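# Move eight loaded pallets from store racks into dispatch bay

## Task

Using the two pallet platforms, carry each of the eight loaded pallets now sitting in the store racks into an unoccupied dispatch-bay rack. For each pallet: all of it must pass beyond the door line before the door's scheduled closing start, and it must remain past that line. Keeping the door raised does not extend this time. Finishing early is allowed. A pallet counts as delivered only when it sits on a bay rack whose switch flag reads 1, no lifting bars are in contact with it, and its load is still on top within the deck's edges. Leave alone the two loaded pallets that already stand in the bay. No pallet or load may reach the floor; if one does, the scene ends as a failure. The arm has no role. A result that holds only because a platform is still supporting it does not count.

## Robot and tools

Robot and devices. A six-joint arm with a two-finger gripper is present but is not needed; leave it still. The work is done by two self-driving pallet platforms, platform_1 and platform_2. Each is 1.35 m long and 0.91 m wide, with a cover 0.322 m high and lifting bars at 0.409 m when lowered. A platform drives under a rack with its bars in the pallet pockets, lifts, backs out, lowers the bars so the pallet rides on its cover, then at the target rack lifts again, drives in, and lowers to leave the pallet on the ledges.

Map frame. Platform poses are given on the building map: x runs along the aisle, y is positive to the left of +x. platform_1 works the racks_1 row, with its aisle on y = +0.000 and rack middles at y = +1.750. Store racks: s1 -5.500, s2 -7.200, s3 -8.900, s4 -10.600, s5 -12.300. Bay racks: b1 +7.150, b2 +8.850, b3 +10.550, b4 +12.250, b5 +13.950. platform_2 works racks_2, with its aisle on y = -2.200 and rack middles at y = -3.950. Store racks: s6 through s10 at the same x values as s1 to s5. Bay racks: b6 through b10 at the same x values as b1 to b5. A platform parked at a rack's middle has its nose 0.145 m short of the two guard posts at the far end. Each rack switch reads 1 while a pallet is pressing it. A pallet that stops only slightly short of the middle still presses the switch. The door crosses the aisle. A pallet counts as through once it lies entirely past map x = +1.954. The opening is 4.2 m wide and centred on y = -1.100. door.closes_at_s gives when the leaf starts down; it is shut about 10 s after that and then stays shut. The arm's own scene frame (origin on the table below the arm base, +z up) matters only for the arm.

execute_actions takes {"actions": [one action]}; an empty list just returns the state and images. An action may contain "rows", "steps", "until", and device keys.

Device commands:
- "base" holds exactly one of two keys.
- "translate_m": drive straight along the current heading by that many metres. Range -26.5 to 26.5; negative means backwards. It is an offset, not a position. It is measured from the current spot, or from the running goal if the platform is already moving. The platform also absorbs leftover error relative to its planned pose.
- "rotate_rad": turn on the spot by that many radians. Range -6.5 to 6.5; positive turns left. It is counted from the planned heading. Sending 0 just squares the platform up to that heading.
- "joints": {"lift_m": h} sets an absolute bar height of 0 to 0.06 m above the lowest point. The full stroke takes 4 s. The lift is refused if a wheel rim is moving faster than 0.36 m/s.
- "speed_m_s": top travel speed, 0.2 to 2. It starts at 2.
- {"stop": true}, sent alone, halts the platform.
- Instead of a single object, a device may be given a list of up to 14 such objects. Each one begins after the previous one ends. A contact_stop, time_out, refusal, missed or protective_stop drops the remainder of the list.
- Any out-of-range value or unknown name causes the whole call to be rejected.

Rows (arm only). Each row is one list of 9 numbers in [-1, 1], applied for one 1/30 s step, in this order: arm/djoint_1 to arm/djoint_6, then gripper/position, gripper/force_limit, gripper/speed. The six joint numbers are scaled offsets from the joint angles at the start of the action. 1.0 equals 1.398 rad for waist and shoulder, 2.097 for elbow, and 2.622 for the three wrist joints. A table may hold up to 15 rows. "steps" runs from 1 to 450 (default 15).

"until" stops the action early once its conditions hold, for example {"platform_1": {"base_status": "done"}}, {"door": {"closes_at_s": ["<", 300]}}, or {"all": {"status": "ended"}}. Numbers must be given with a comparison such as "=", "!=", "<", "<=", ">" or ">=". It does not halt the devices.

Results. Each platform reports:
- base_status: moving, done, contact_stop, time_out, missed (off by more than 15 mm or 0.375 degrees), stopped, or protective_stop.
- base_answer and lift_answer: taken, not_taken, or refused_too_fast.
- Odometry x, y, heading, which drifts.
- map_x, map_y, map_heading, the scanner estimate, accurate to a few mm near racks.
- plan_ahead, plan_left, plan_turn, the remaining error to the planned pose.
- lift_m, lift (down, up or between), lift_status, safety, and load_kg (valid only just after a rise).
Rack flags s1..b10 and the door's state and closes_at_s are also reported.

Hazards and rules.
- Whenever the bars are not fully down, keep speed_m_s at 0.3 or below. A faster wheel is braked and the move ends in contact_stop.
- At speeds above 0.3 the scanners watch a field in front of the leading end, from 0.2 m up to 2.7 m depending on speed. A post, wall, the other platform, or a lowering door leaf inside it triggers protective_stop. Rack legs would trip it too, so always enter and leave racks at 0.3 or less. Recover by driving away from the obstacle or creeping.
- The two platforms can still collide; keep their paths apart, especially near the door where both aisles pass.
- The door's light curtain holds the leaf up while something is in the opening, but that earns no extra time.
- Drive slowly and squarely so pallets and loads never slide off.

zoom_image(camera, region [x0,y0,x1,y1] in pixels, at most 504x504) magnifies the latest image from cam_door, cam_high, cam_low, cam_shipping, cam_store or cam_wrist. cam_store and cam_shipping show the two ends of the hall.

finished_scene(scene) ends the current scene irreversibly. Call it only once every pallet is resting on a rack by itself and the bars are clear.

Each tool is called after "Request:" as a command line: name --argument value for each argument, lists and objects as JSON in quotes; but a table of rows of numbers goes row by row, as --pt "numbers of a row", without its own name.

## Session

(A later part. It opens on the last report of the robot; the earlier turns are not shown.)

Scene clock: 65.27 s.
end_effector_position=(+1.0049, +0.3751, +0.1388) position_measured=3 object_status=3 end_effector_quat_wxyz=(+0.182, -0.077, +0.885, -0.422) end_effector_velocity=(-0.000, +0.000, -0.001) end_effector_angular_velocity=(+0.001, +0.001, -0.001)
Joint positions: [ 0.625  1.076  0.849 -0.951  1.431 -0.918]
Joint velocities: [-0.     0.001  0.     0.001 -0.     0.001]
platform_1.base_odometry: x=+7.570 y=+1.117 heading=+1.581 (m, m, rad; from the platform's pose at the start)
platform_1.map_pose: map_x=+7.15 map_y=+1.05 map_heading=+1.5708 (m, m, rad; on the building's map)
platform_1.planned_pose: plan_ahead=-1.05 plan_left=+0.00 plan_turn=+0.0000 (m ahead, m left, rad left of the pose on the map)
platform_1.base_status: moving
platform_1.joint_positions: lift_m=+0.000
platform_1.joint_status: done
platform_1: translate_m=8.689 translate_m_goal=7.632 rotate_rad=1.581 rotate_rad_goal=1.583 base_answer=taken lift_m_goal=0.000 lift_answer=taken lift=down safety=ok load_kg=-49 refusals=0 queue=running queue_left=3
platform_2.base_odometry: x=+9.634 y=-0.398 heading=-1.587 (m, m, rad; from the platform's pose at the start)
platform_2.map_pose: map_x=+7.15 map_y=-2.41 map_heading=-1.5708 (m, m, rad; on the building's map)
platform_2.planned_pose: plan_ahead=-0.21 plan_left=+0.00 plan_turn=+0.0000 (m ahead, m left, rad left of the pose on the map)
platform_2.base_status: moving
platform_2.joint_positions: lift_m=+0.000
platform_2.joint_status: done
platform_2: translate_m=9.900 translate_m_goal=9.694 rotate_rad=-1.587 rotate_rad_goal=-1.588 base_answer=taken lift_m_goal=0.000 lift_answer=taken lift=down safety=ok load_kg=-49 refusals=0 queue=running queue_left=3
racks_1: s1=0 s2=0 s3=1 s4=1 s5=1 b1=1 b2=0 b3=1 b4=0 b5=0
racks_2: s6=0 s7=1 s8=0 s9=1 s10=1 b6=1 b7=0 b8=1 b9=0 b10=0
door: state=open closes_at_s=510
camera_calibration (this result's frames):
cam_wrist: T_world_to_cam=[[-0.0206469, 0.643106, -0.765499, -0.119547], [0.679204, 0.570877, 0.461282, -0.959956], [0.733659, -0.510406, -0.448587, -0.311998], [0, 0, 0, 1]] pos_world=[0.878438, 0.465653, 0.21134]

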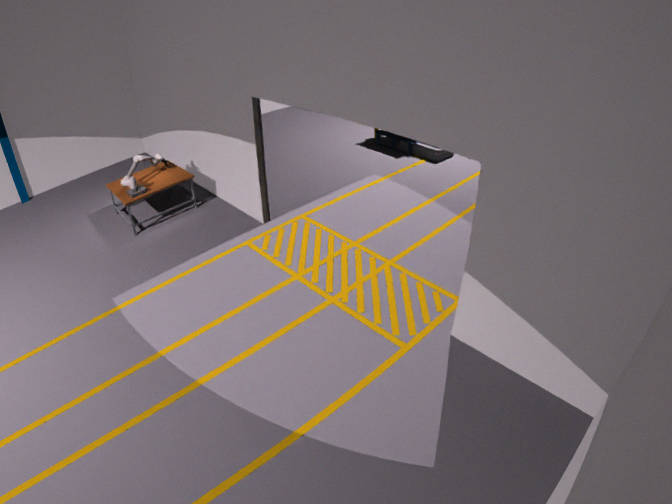

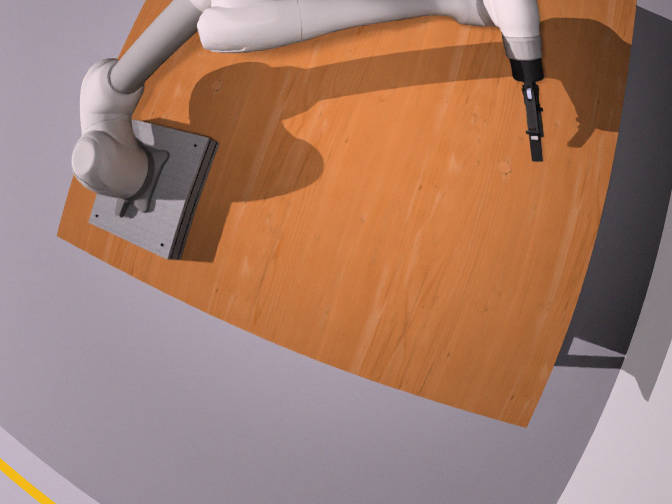

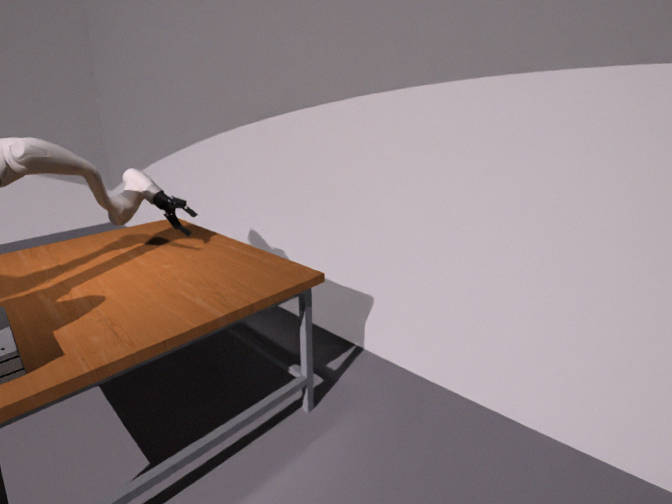

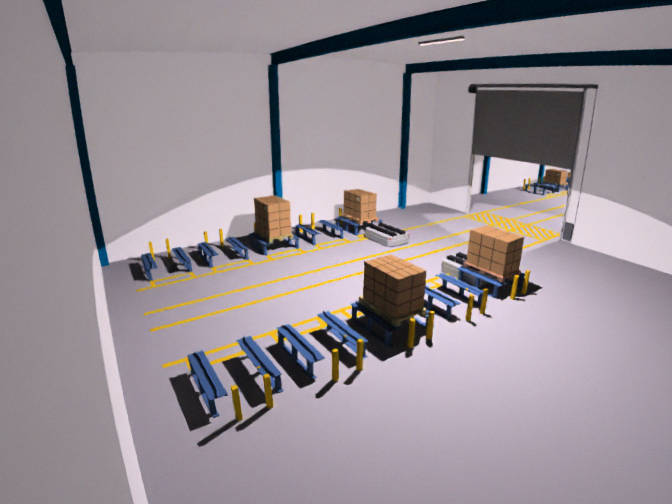

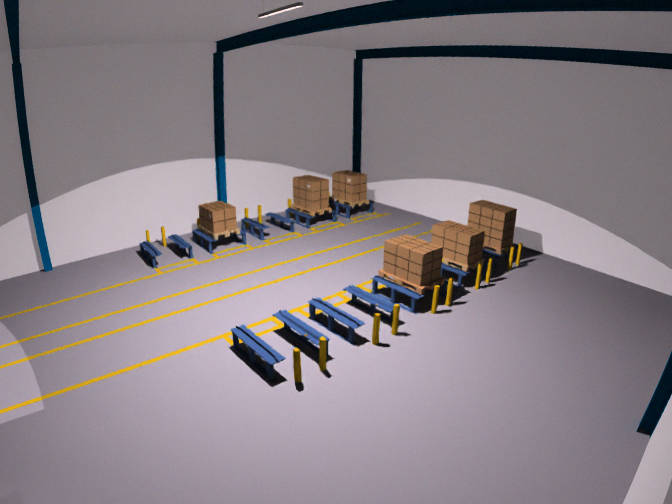

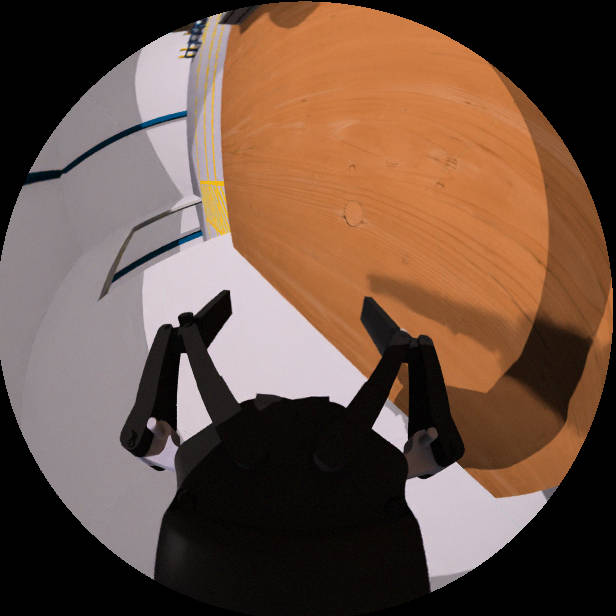

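Request:
execute_actions --actions '[{"platform_1":{"speed_m_s":2},"steps":450,"until":{"platform_1":{"queue":["!=","running"]}}}]'

Request:
execute_actions --actions '[{"steps":300,"until":{"platform_2":{"queue":["!=","running"],"base_status":["!=","moving"]}}}]'

Scene clock: 80.77 s.
end_effector_position=(+1.0049, +0.3751, +0.1388) position_measured=3 object_status=3 end_effector_quat_wxyz=(+0.182, -0.077, +0.885, -0.422) end_effector_velocity=(+0.000, +0.000, +0.001) end_effector_angular_velocity=(-0.000, -0.001, +0.001)
Joint positions: [ 0.625  1.076  0.849 -0.951  1.431 -0.918]
Joint velocities: [ 0.    -0.    -0.    -0.001 -0.    -0.   ]
platform_1.base_odometry: x=-3.242 y=-0.078 heading=+0.019 (m, m, rad; from the platform's pose at the start)
platform_1.map_pose: map_x=-3.74 map_y=+0.02 map_heading=+0.0131 (m, m, rad; on the building's map)
platform_1.planned_pose: plan_ahead=-5.16 plan_left=+0.05 plan_turn=-0.0131 (m ahead, m left, rad left of the pose on the map)
platform_1.base_status: moving
platform_1.joint_positions: lift_m=+0.000
platform_1.joint_status: done
platform_1: translate_m=-3.249 translate_m_goal=-8.407 rotate_rad=0.021 rotate_rad_goal=0.022 base_answer=taken lift_m_goal=0.000 lift_answer=taken lift=down safety=ok load_kg=-49 refusals=0 queue=running queue_left=1
platform_2.base_odometry: x=-3.646 y=+0.062 heading=-0.013 (m, m, rad; from the platform's pose at the start)
platform_2.map_pose: map_x=-6.17 map_y=-2.20 map_heading=+0.0044 (m, m, rad; on the building's map)
platform_2.planned_pose: plan_ahead=-1.03 plan_left=+0.00 plan_turn=-0.0044 (m ahead, m left, rad left of the pose on the map)
platform_2.base_status: moving
platform_2.joint_positions: lift_m=+0.000
platform_2.joint_status: done
platform_2: translate_m=-3.631 translate_m_goal=-4.665 rotate_rad=-0.013 rotate_rad_goal=-0.014 base_answer=taken lift_m_goal=0.000 lift_answer=taken lift=down safety=ok load_kg=-49 refusals=0 queue=running queue_left=1
racks_1: s1=0 s2=0 s3=1 s4=1 s5=1 b1=1 b2=0 b3=1 b4=0 b5=0
racks_2: s6=0 s7=1 s8=0 s9=1 s10=1 b6=1 b7=0 b8=1 b9=0 b10=0
door: state=open closes_at_s=510
camera_calibration (this result's frames):
cam_wrist: T_world_to_cam=[[-0.0206475, 0.643106, -0.765499, -0.119546], [0.679204, 0.570877, 0.461282, -0.959956], [0.733659, -0.510406, -0.448587, -0.311998], [0, 0, 0, 1]] pos_world=[0.878438, 0.465652, 0.211339]

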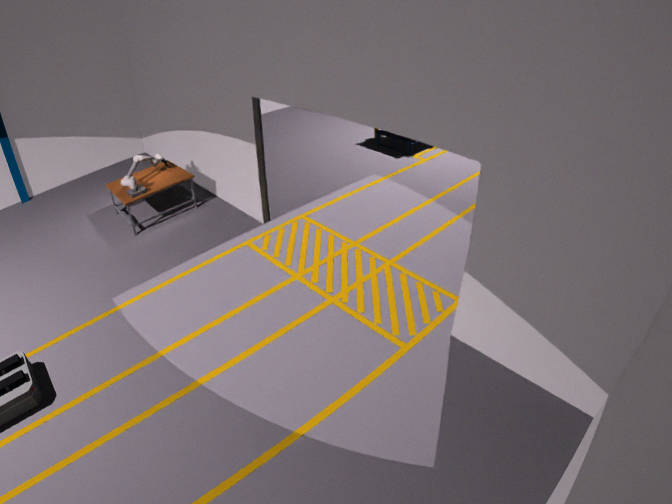

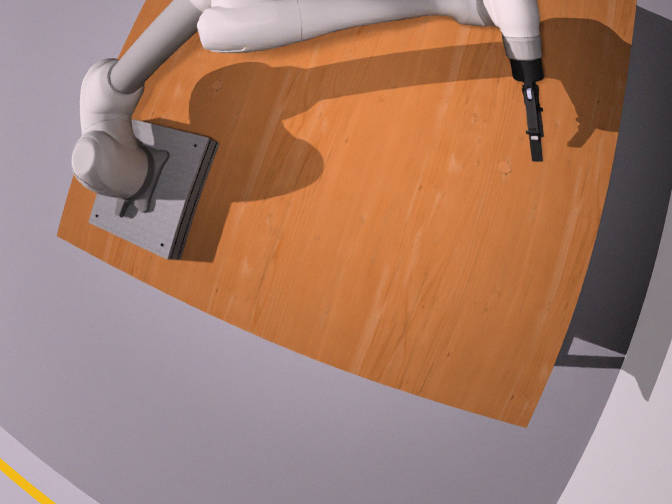

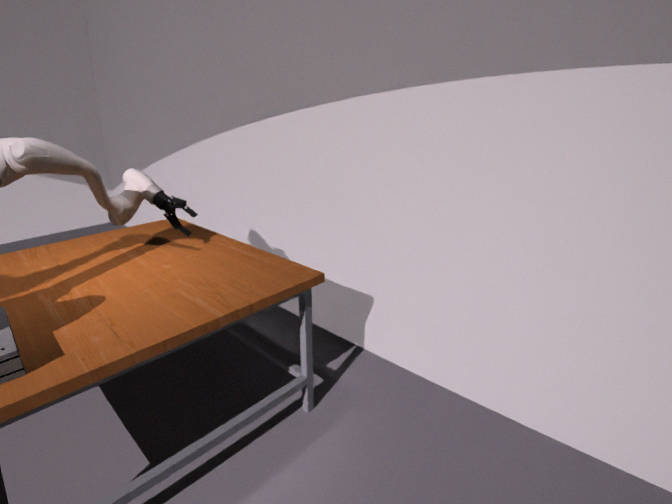

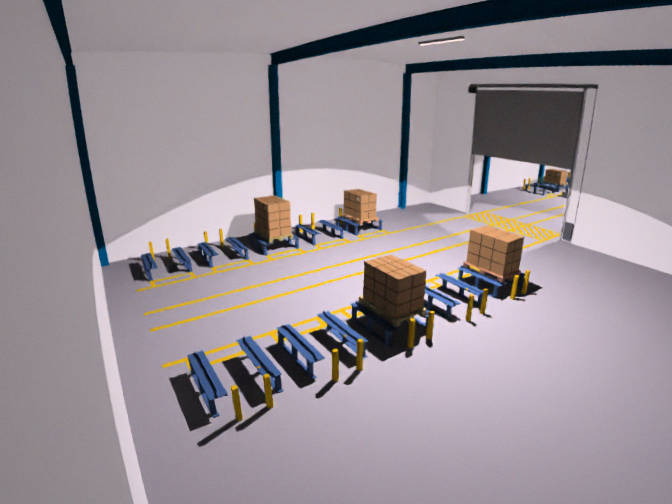

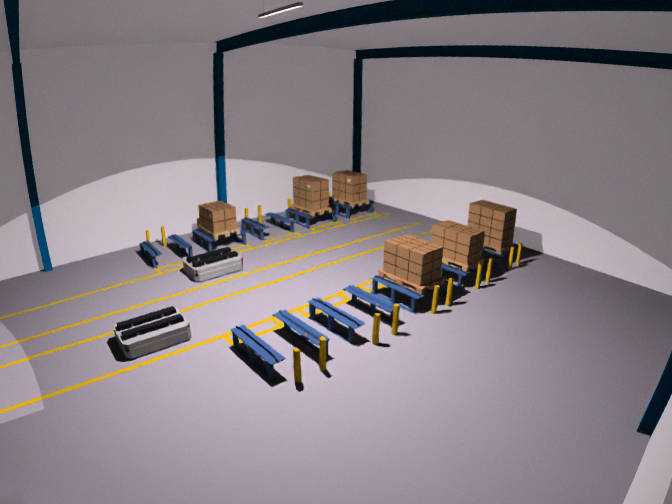

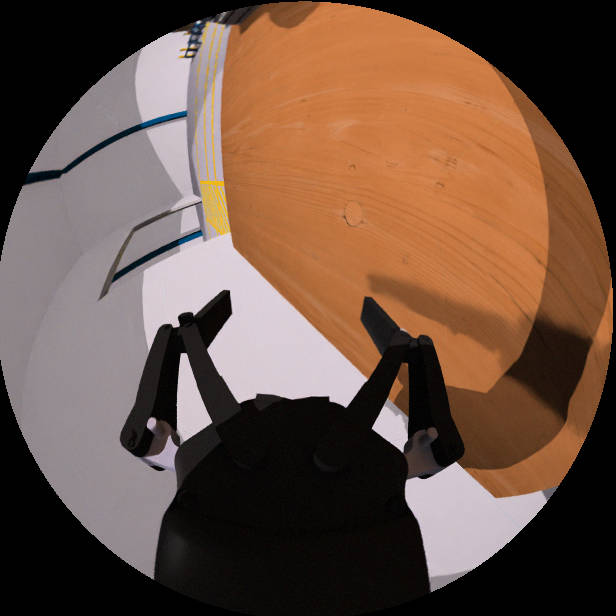

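Scene clock: 87.00 s.
end_effector_position=(+1.0049, +0.3751, +0.1388) position_measured=3 object_status=3 end_effector_quat_wxyz=(+0.182, -0.077, +0.885, -0.422) end_effector_velocity=(+0.001, +0.001, +0.000) end_effector_angular_velocity=(+0.002, -0.001, +0.000)
Joint positions: [ 0.625  1.076  0.849 -0.951  1.431 -0.918]
Joint velocities: [-0.     0.    -0.002  0.001 -0.001 -0.   ]
platform_1.base_odometry: x=-8.455 y=-0.176 heading=+0.129 (m, m, rad; from the platform's pose at the start)
platform_1.map_pose: map_x=-8.90 map_y=+0.00 map_heading=+0.1309 (m, m, rad; on the building's map)
platform_1.planned_pose: plan_ahead=+0.00 plan_left=+0.00 plan_turn=+1.4399 (m ahead, m left, rad left of the pose on the map)
platform_1.base_status: moving
platform_1.joint_positions: lift_m=+0.000
platform_1.joint_status: done
platform_1: translate_m=-8.397 translate_m_goal=-8.397 rotate_rad=0.146 rotate_rad_goal=1.584 base_answer=taken lift_m_goal=0.000 lift_answer=taken lift=down safety=ok load_kg=-49 refusals=0 queue=running queue_left=0
platform_2.base_odometry: x=-4.709 y=+0.078 heading=-1.589 (m, m, rad; from the platform's pose at the start)
platform_2.map_pose: map_x=-7.20 map_y=-2.19 map_heading=-1.5708 (m, m, rad; on the building's map)
platform_2.planned_pose: plan_ahead=+0.01 plan_left=+0.00 plan_turn=+0.0000 (m ahead, m left, rad left of the pose on the map)
platform_2.base_status: done
platform_2.joint_positions: lift_m=+0.000
platform_2.joint_status: done
platform_2: translate_m=-4.665 translate_m_goal=-4.665 rotate_rad=-1.589 rotate_rad_goal=-1.589 base_answer=taken lift_m_goal=0.000 lift_answer=taken lift=down safety=ok load_kg=-49 refusals=0 queue=done queue_left=0
racks_1: s1=0 s2=0 s3=1 s4=1 s5=1 b1=1 b2=0 b3=1 b4=0 b5=0
racks_2: s6=0 s7=1 s8=0 s9=1 s10=1 b6=1 b7=0 b8=1 b9=0 b10=0
door: state=open closes_at_s=510
camera_calibration (this result's frames):
cam_wrist: T_world_to_cam=[[-0.0206472, 0.643106, -0.765499, -0.119546], [0.679204, 0.570877, 0.461282, -0.959956], [0.733659, -0.510406, -0.448587, -0.311998], [0, 0, 0, 1]] pos_world=[0.878438, 0.465652, 0.21134]

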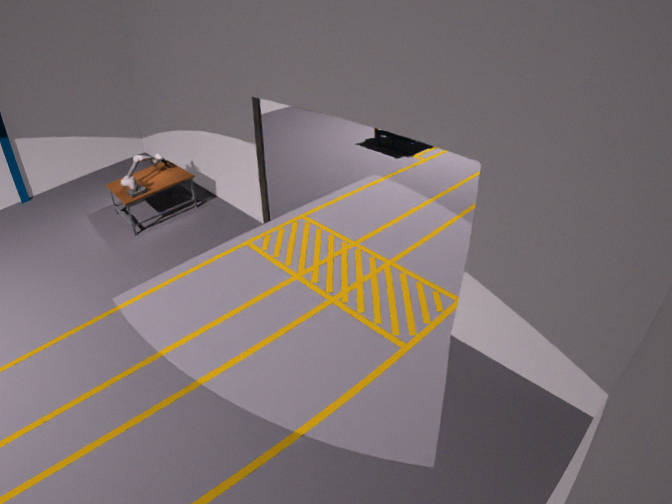

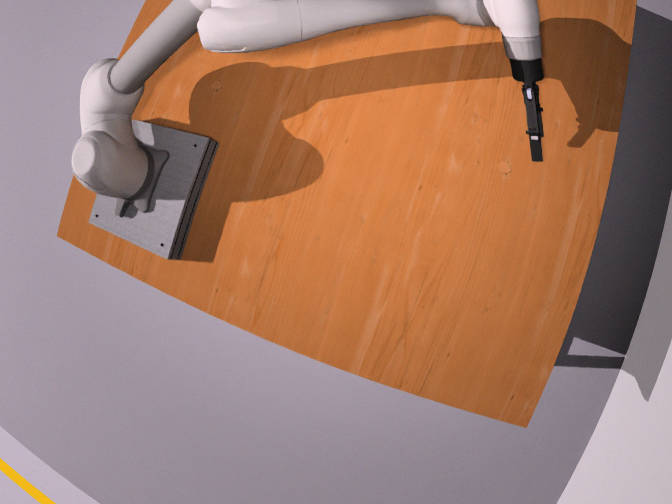

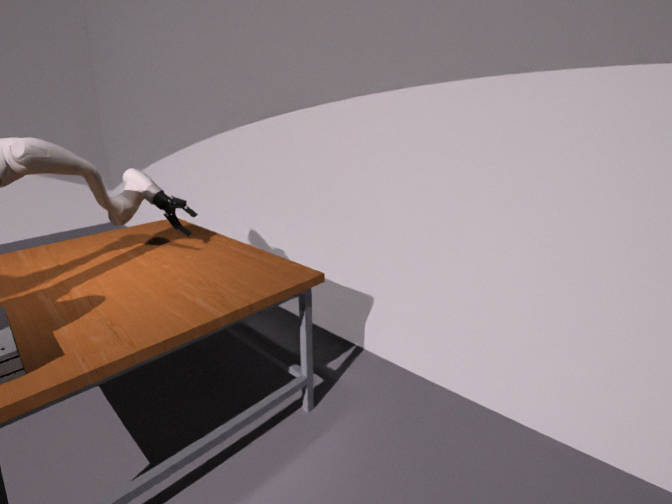

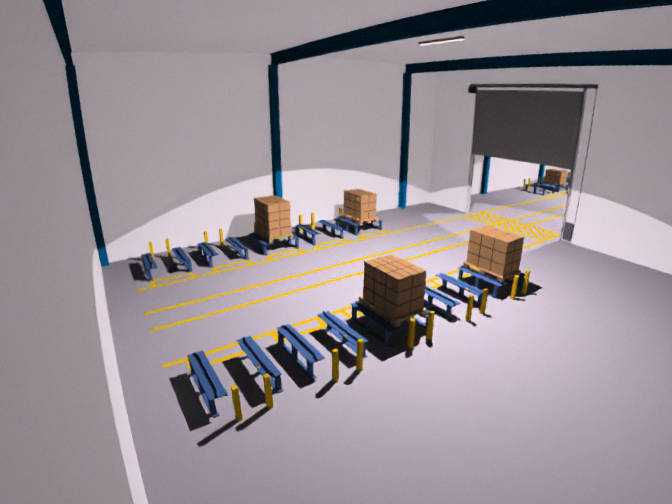

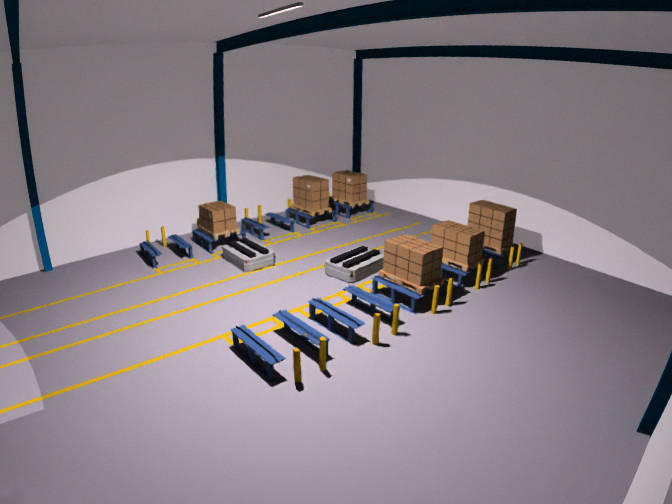

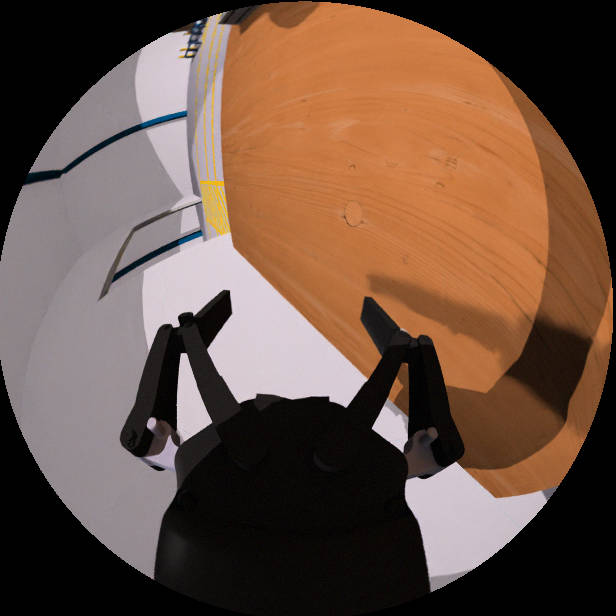

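P2: s7 → b7 (+16.05), then → s9 (−19.45) and lift there.

Request:
execute_actions --actions '[{"platform_2":[{"speed_m_s":0.3,"joints":{"lift_m":0.028},"base":{"translate_m":1.75}},{"joints":{"lift_m":0.06}},{"base":{"translate_m":-1.75}},{"speed_m_s":2,"joints":{"lift_m":0},"base":{"rotate_rad":1.5708}},{"base":{"translate_m":16.05}},{"joints":{"lift_m":0.06},"base":{"rotate_rad":-1.5708}},{"speed_m_s":0.3,"base":{"translate_m":1.75}},{"joints":{"lift_m":0.03}},{"joints":{"lift_m":0},"base":{"translate_m":-1.75}},{"speed_m_s":2,"base":{"rotate_rad":1.5708}},{"base":{"translate_m":-19.45}},{"base":{"rotate_rad":-1.5708}},{"speed_m_s":0.3,"joints":{"lift_m":0.028},"base":{"translate_m":1.75}},{"joints":{"lift_m":0.06}}],"steps":200,"until":{"platform_1":{"queue":["!=","running"],"base_status":["!=","moving"]}}}]'

Scene clock: 90.27 s.
end_effector_position=(+1.0049, +0.3751, +0.1388) position_measured=3 object_status=3 end_effector_quat_wxyz=(+0.182, -0.077, +0.885, -0.422) end_effector_velocity=(+0.000, +0.000, +0.001) end_effector_angular_velocity=(+0.001, -0.001, +0.001)
Joint positions: [ 0.625  1.076  0.849 -0.951  1.431 -0.918]
Joint velocities: [ 0.    -0.001 -0.    -0.    -0.001 -0.   ]
platform_1.base_odometry: x=-8.455 y=-0.175 heading=+1.584 (m, m, rad; from the platform's pose at the start)
platform_1.map_pose: map_x=-8.90 map_y=+0.00 map_heading=+1.5708 (m, m, rad; on the building's map)
platform_1.planned_pose: plan_ahead=+0.00 plan_left=+0.00 plan_turn=+0.0000 (m ahead, m left, rad left of the pose on the map)
platform_1.base_status: done
platform_1.joint_positions: lift_m=+0.000
platform_1.joint_status: done
platform_1: translate_m=-8.397 translate_m_goal=-8.397 rotate_rad=1.583 rotate_rad_goal=1.584 base_answer=taken lift_m_goal=0.000 lift_answer=taken lift=down safety=ok load_kg=-49 refusals=0 queue=done queue_left=0
platform_2.base_odometry: x=-4.719 y=-0.466 heading=-1.589 (m, m, rad; from the platform's pose at the start)
platform_2.map_pose: map_x=-7.20 map_y=-2.75 map_heading=-1.5708 (m, m, rad; on the building's map)
platform_2.planned_pose: plan_ahead=+1.20 plan_left=+0.00 plan_turn=+0.0000 (m ahead, m left, rad left of the pose on the map)
platform_2.base_status: moving
platform_2.joint_positions: lift_m=+0.028
platform_2.joint_status: done
platform_2: translate_m=-4.112 translate_m_goal=-2.905 rotate_rad=-1.589 rotate_rad_goal=-1.588 base_answer=taken lift_m_goal=0.028 lift_answer=taken lift=between safety=ok load_kg=1 refusals=0 queue=running queue_left=13
racks_1: s1=0 s2=0 s3=1 s4=1 s5=1 b1=1 b2=0 b3=1 b4=0 b5=0
racks_2: s6=0 s7=1 s8=0 s9=1 s10=1 b6=1 b7=0 b8=1 b9=0 b10=0
door: state=open closes_at_s=510
camera_calibration (this result's frames):
cam_wrist: T_world_to_cam=[[-0.020647, 0.643106, -0.765499, -0.119546], [0.679205, 0.570877, 0.461282, -0.959956], [0.733659, -0.510406, -0.448587, -0.311998], [0, 0, 0, 1]] pos_world=[0.878438, 0.465652, 0.211339]

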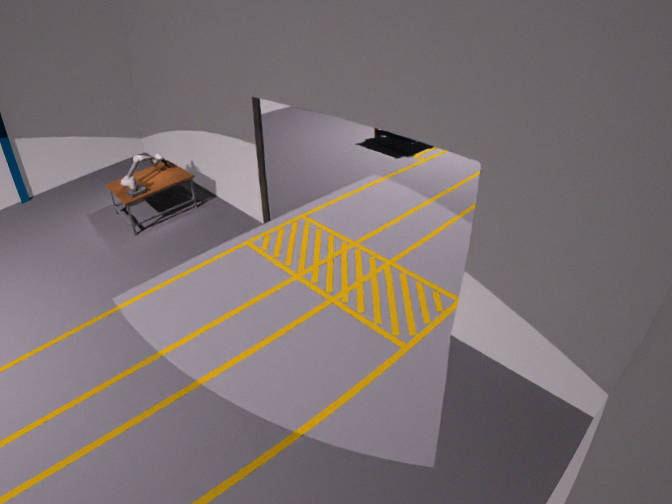

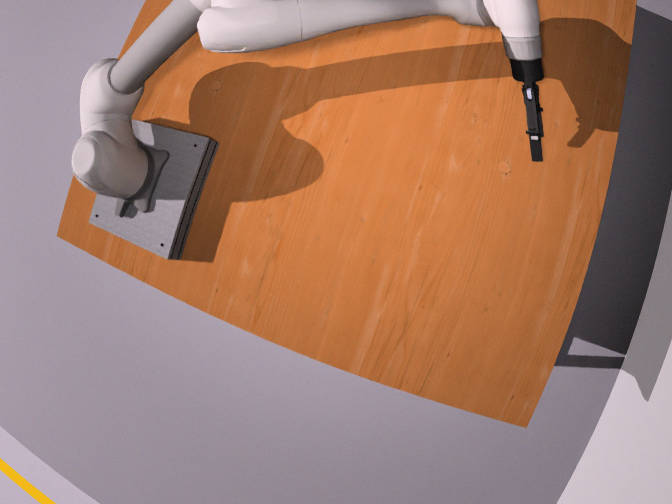

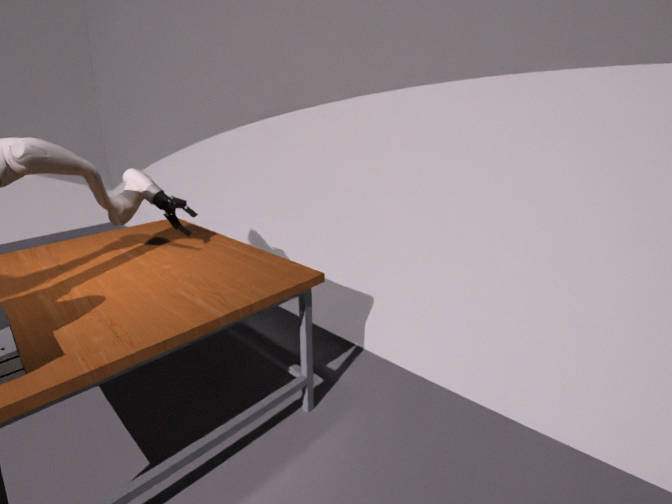

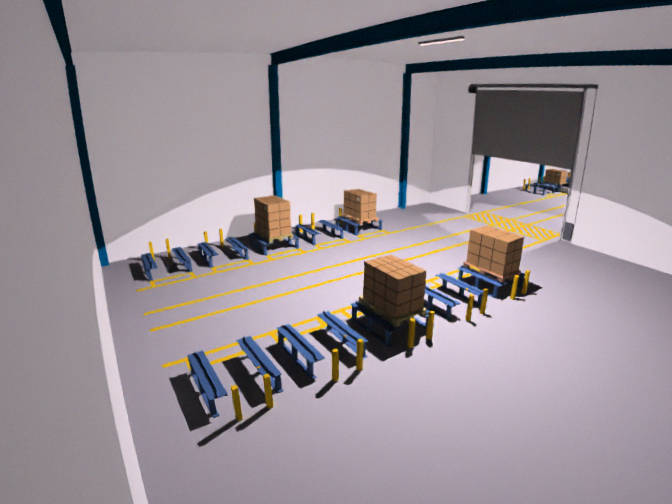

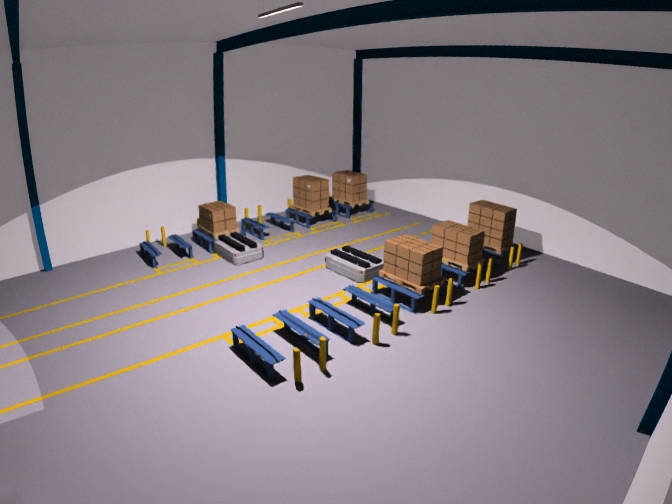

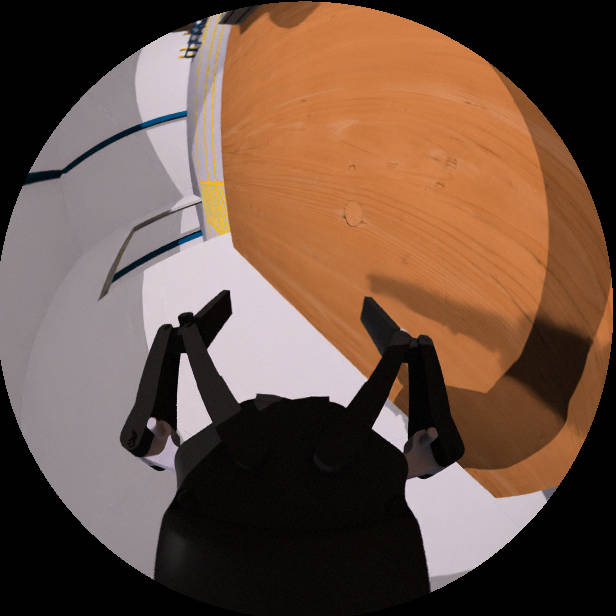

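P1: s3 → b2 (+17.75), then → s4 (−19.45) and lift there.

Request:
execute_actions --actions '[{"platform_1":[{"speed_m_s":0.3,"joints":{"lift_m":0.028},"base":{"translate_m":1.75}},{"joints":{"lift_m":0.06}},{"base":{"translate_m":-1.75}},{"speed_m_s":2,"joints":{"lift_m":0},"base":{"rotate_rad":-1.5708}},{"base":{"translate_m":17.75}},{"joints":{"lift_m":0.06},"base":{"rotate_rad":1.5708}},{"speed_m_s":0.3,"base":{"translate_m":1.75}},{"joints":{"lift_m":0.03}},{"joints":{"lift_m":0},"base":{"translate_m":-1.75}},{"speed_m_s":2,"base":{"rotate_rad":-1.5708}},{"base":{"translate_m":-19.45}},{"base":{"rotate_rad":1.5708}},{"speed_m_s":0.3,"joints":{"lift_m":0.028},"base":{"translate_m":1.75}},{"joints":{"lift_m":0.06}}],"steps":450}]'

Scene clock: 106.30 s.
end_effector_position=(+1.0049, +0.3751, +0.1388) position_measured=3 object_status=3 end_effector_quat_wxyz=(+0.182, -0.077, +0.885, -0.422) end_effector_velocity=(+0.000, -0.000, -0.001) end_effector_angular_velocity=(-0.001, +0.001, +0.001)
Joint positions: [ 0.625  1.076  0.849 -0.951  1.431 -0.918]
Joint velocities: [-0.     0.001  0.    -0.    -0.001 -0.001]
platform_1.base_odometry: x=-8.457 y=-0.087 heading=+1.583 (m, m, rad; from the platform's pose at the start)
platform_1.map_pose: map_x=-8.90 map_y=+0.08 map_heading=+1.5708 (m, m, rad; on the building's map)
platform_1.planned_pose: plan_ahead=-0.08 plan_left=+0.00 plan_turn=+0.0000 (m ahead, m left, rad left of the pose on the map)
platform_1.base_status: moving
platform_1.joint_positions: lift_m=+0.060
platform_1.joint_status: done
platform_1: translate_m=-8.317 translate_m_goal=-8.397 rotate_rad=1.583 rotate_rad_goal=1.581 base_answer=taken lift_m_goal=0.060 lift_answer=taken lift=up safety=ok load_kg=208 refusals=0 queue=running queue_left=11
platform_2.base_odometry: x=-4.711 y=+0.077 heading=-0.689 (m, m, rad; from the platform's pose at the start)
platform_2.map_pose: map_x=-7.21 map_y=-2.20 map_heading=-0.6545 (m, m, rad; on the building's map)
platform_2.planned_pose: plan_ahead=+0.01 plan_left=+0.01 plan_turn=+0.6545 (m ahead, m left, rad left of the pose on the map)
platform_2.base_status: moving
platform_2.joint_positions: lift_m=+0.029
platform_2.joint_status: moving
platform_2: translate_m=-4.664 translate_m_goal=-4.664 rotate_rad=-0.673 rotate_rad_goal=-0.021 base_answer=taken lift_m_goal=0.000 lift_answer=taken lift=between safety=ok load_kg=152 refusals=0 queue=running queue_left=10
racks_1: s1=0 s2=0 s3=0 s4=1 s5=1 b1=1 b2=0 b3=1 b4=0 b5=0
racks_2: s6=0 s7=0 s8=0 s9=1 s10=1 b6=1 b7=0 b8=1 b9=0 b10=0
door: state=open closes_at_s=510
camera_calibration (this result's frames):
cam_wrist: T_world_to_cam=[[-0.0206472, 0.643106, -0.765499, -0.119546], [0.679204, 0.570877, 0.461282, -0.959956], [0.733659, -0.510406, -0.448587, -0.311998], [0, 0, 0, 1]] pos_world=[0.878438, 0.465652, 0.21134]

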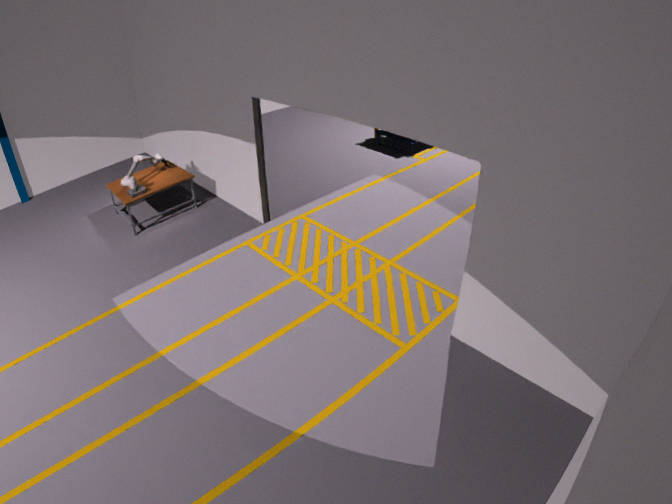

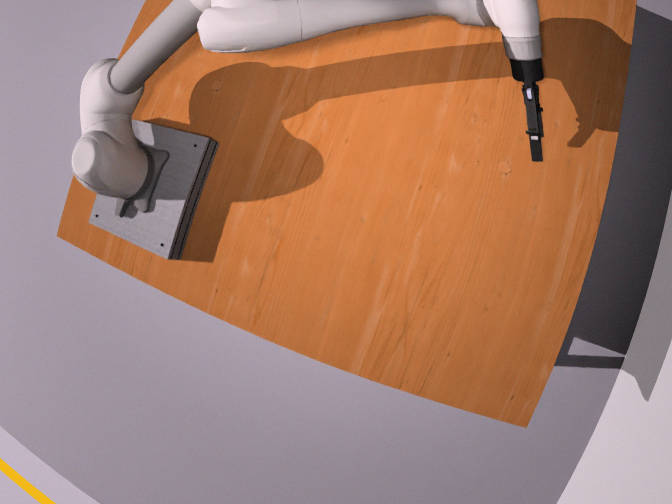

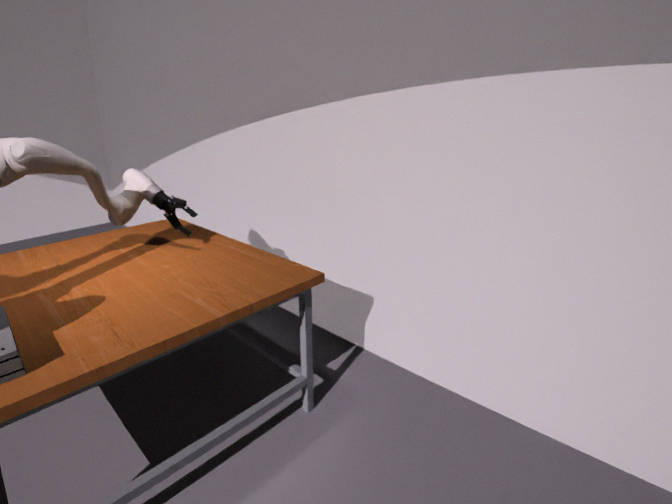

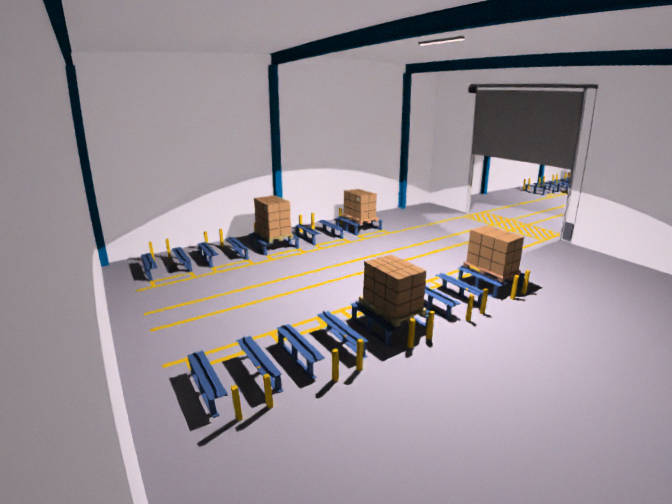

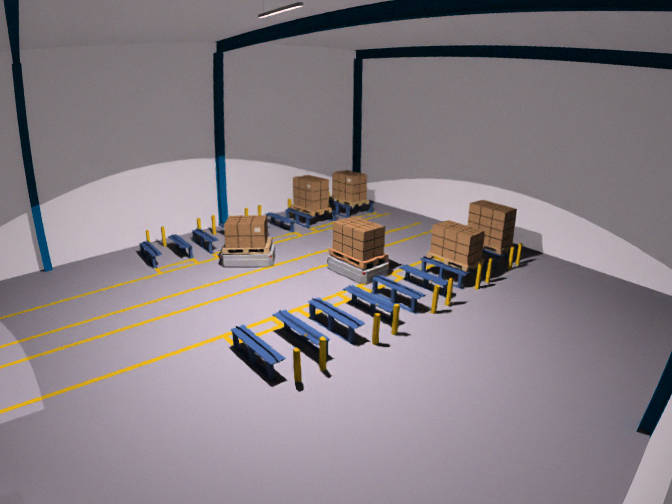

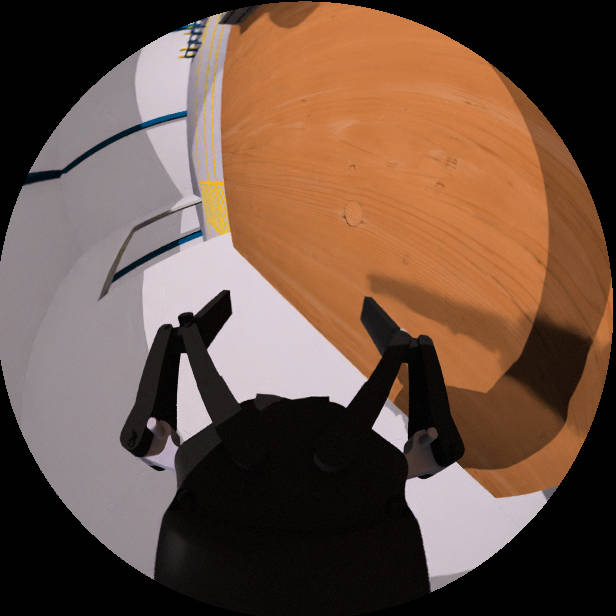

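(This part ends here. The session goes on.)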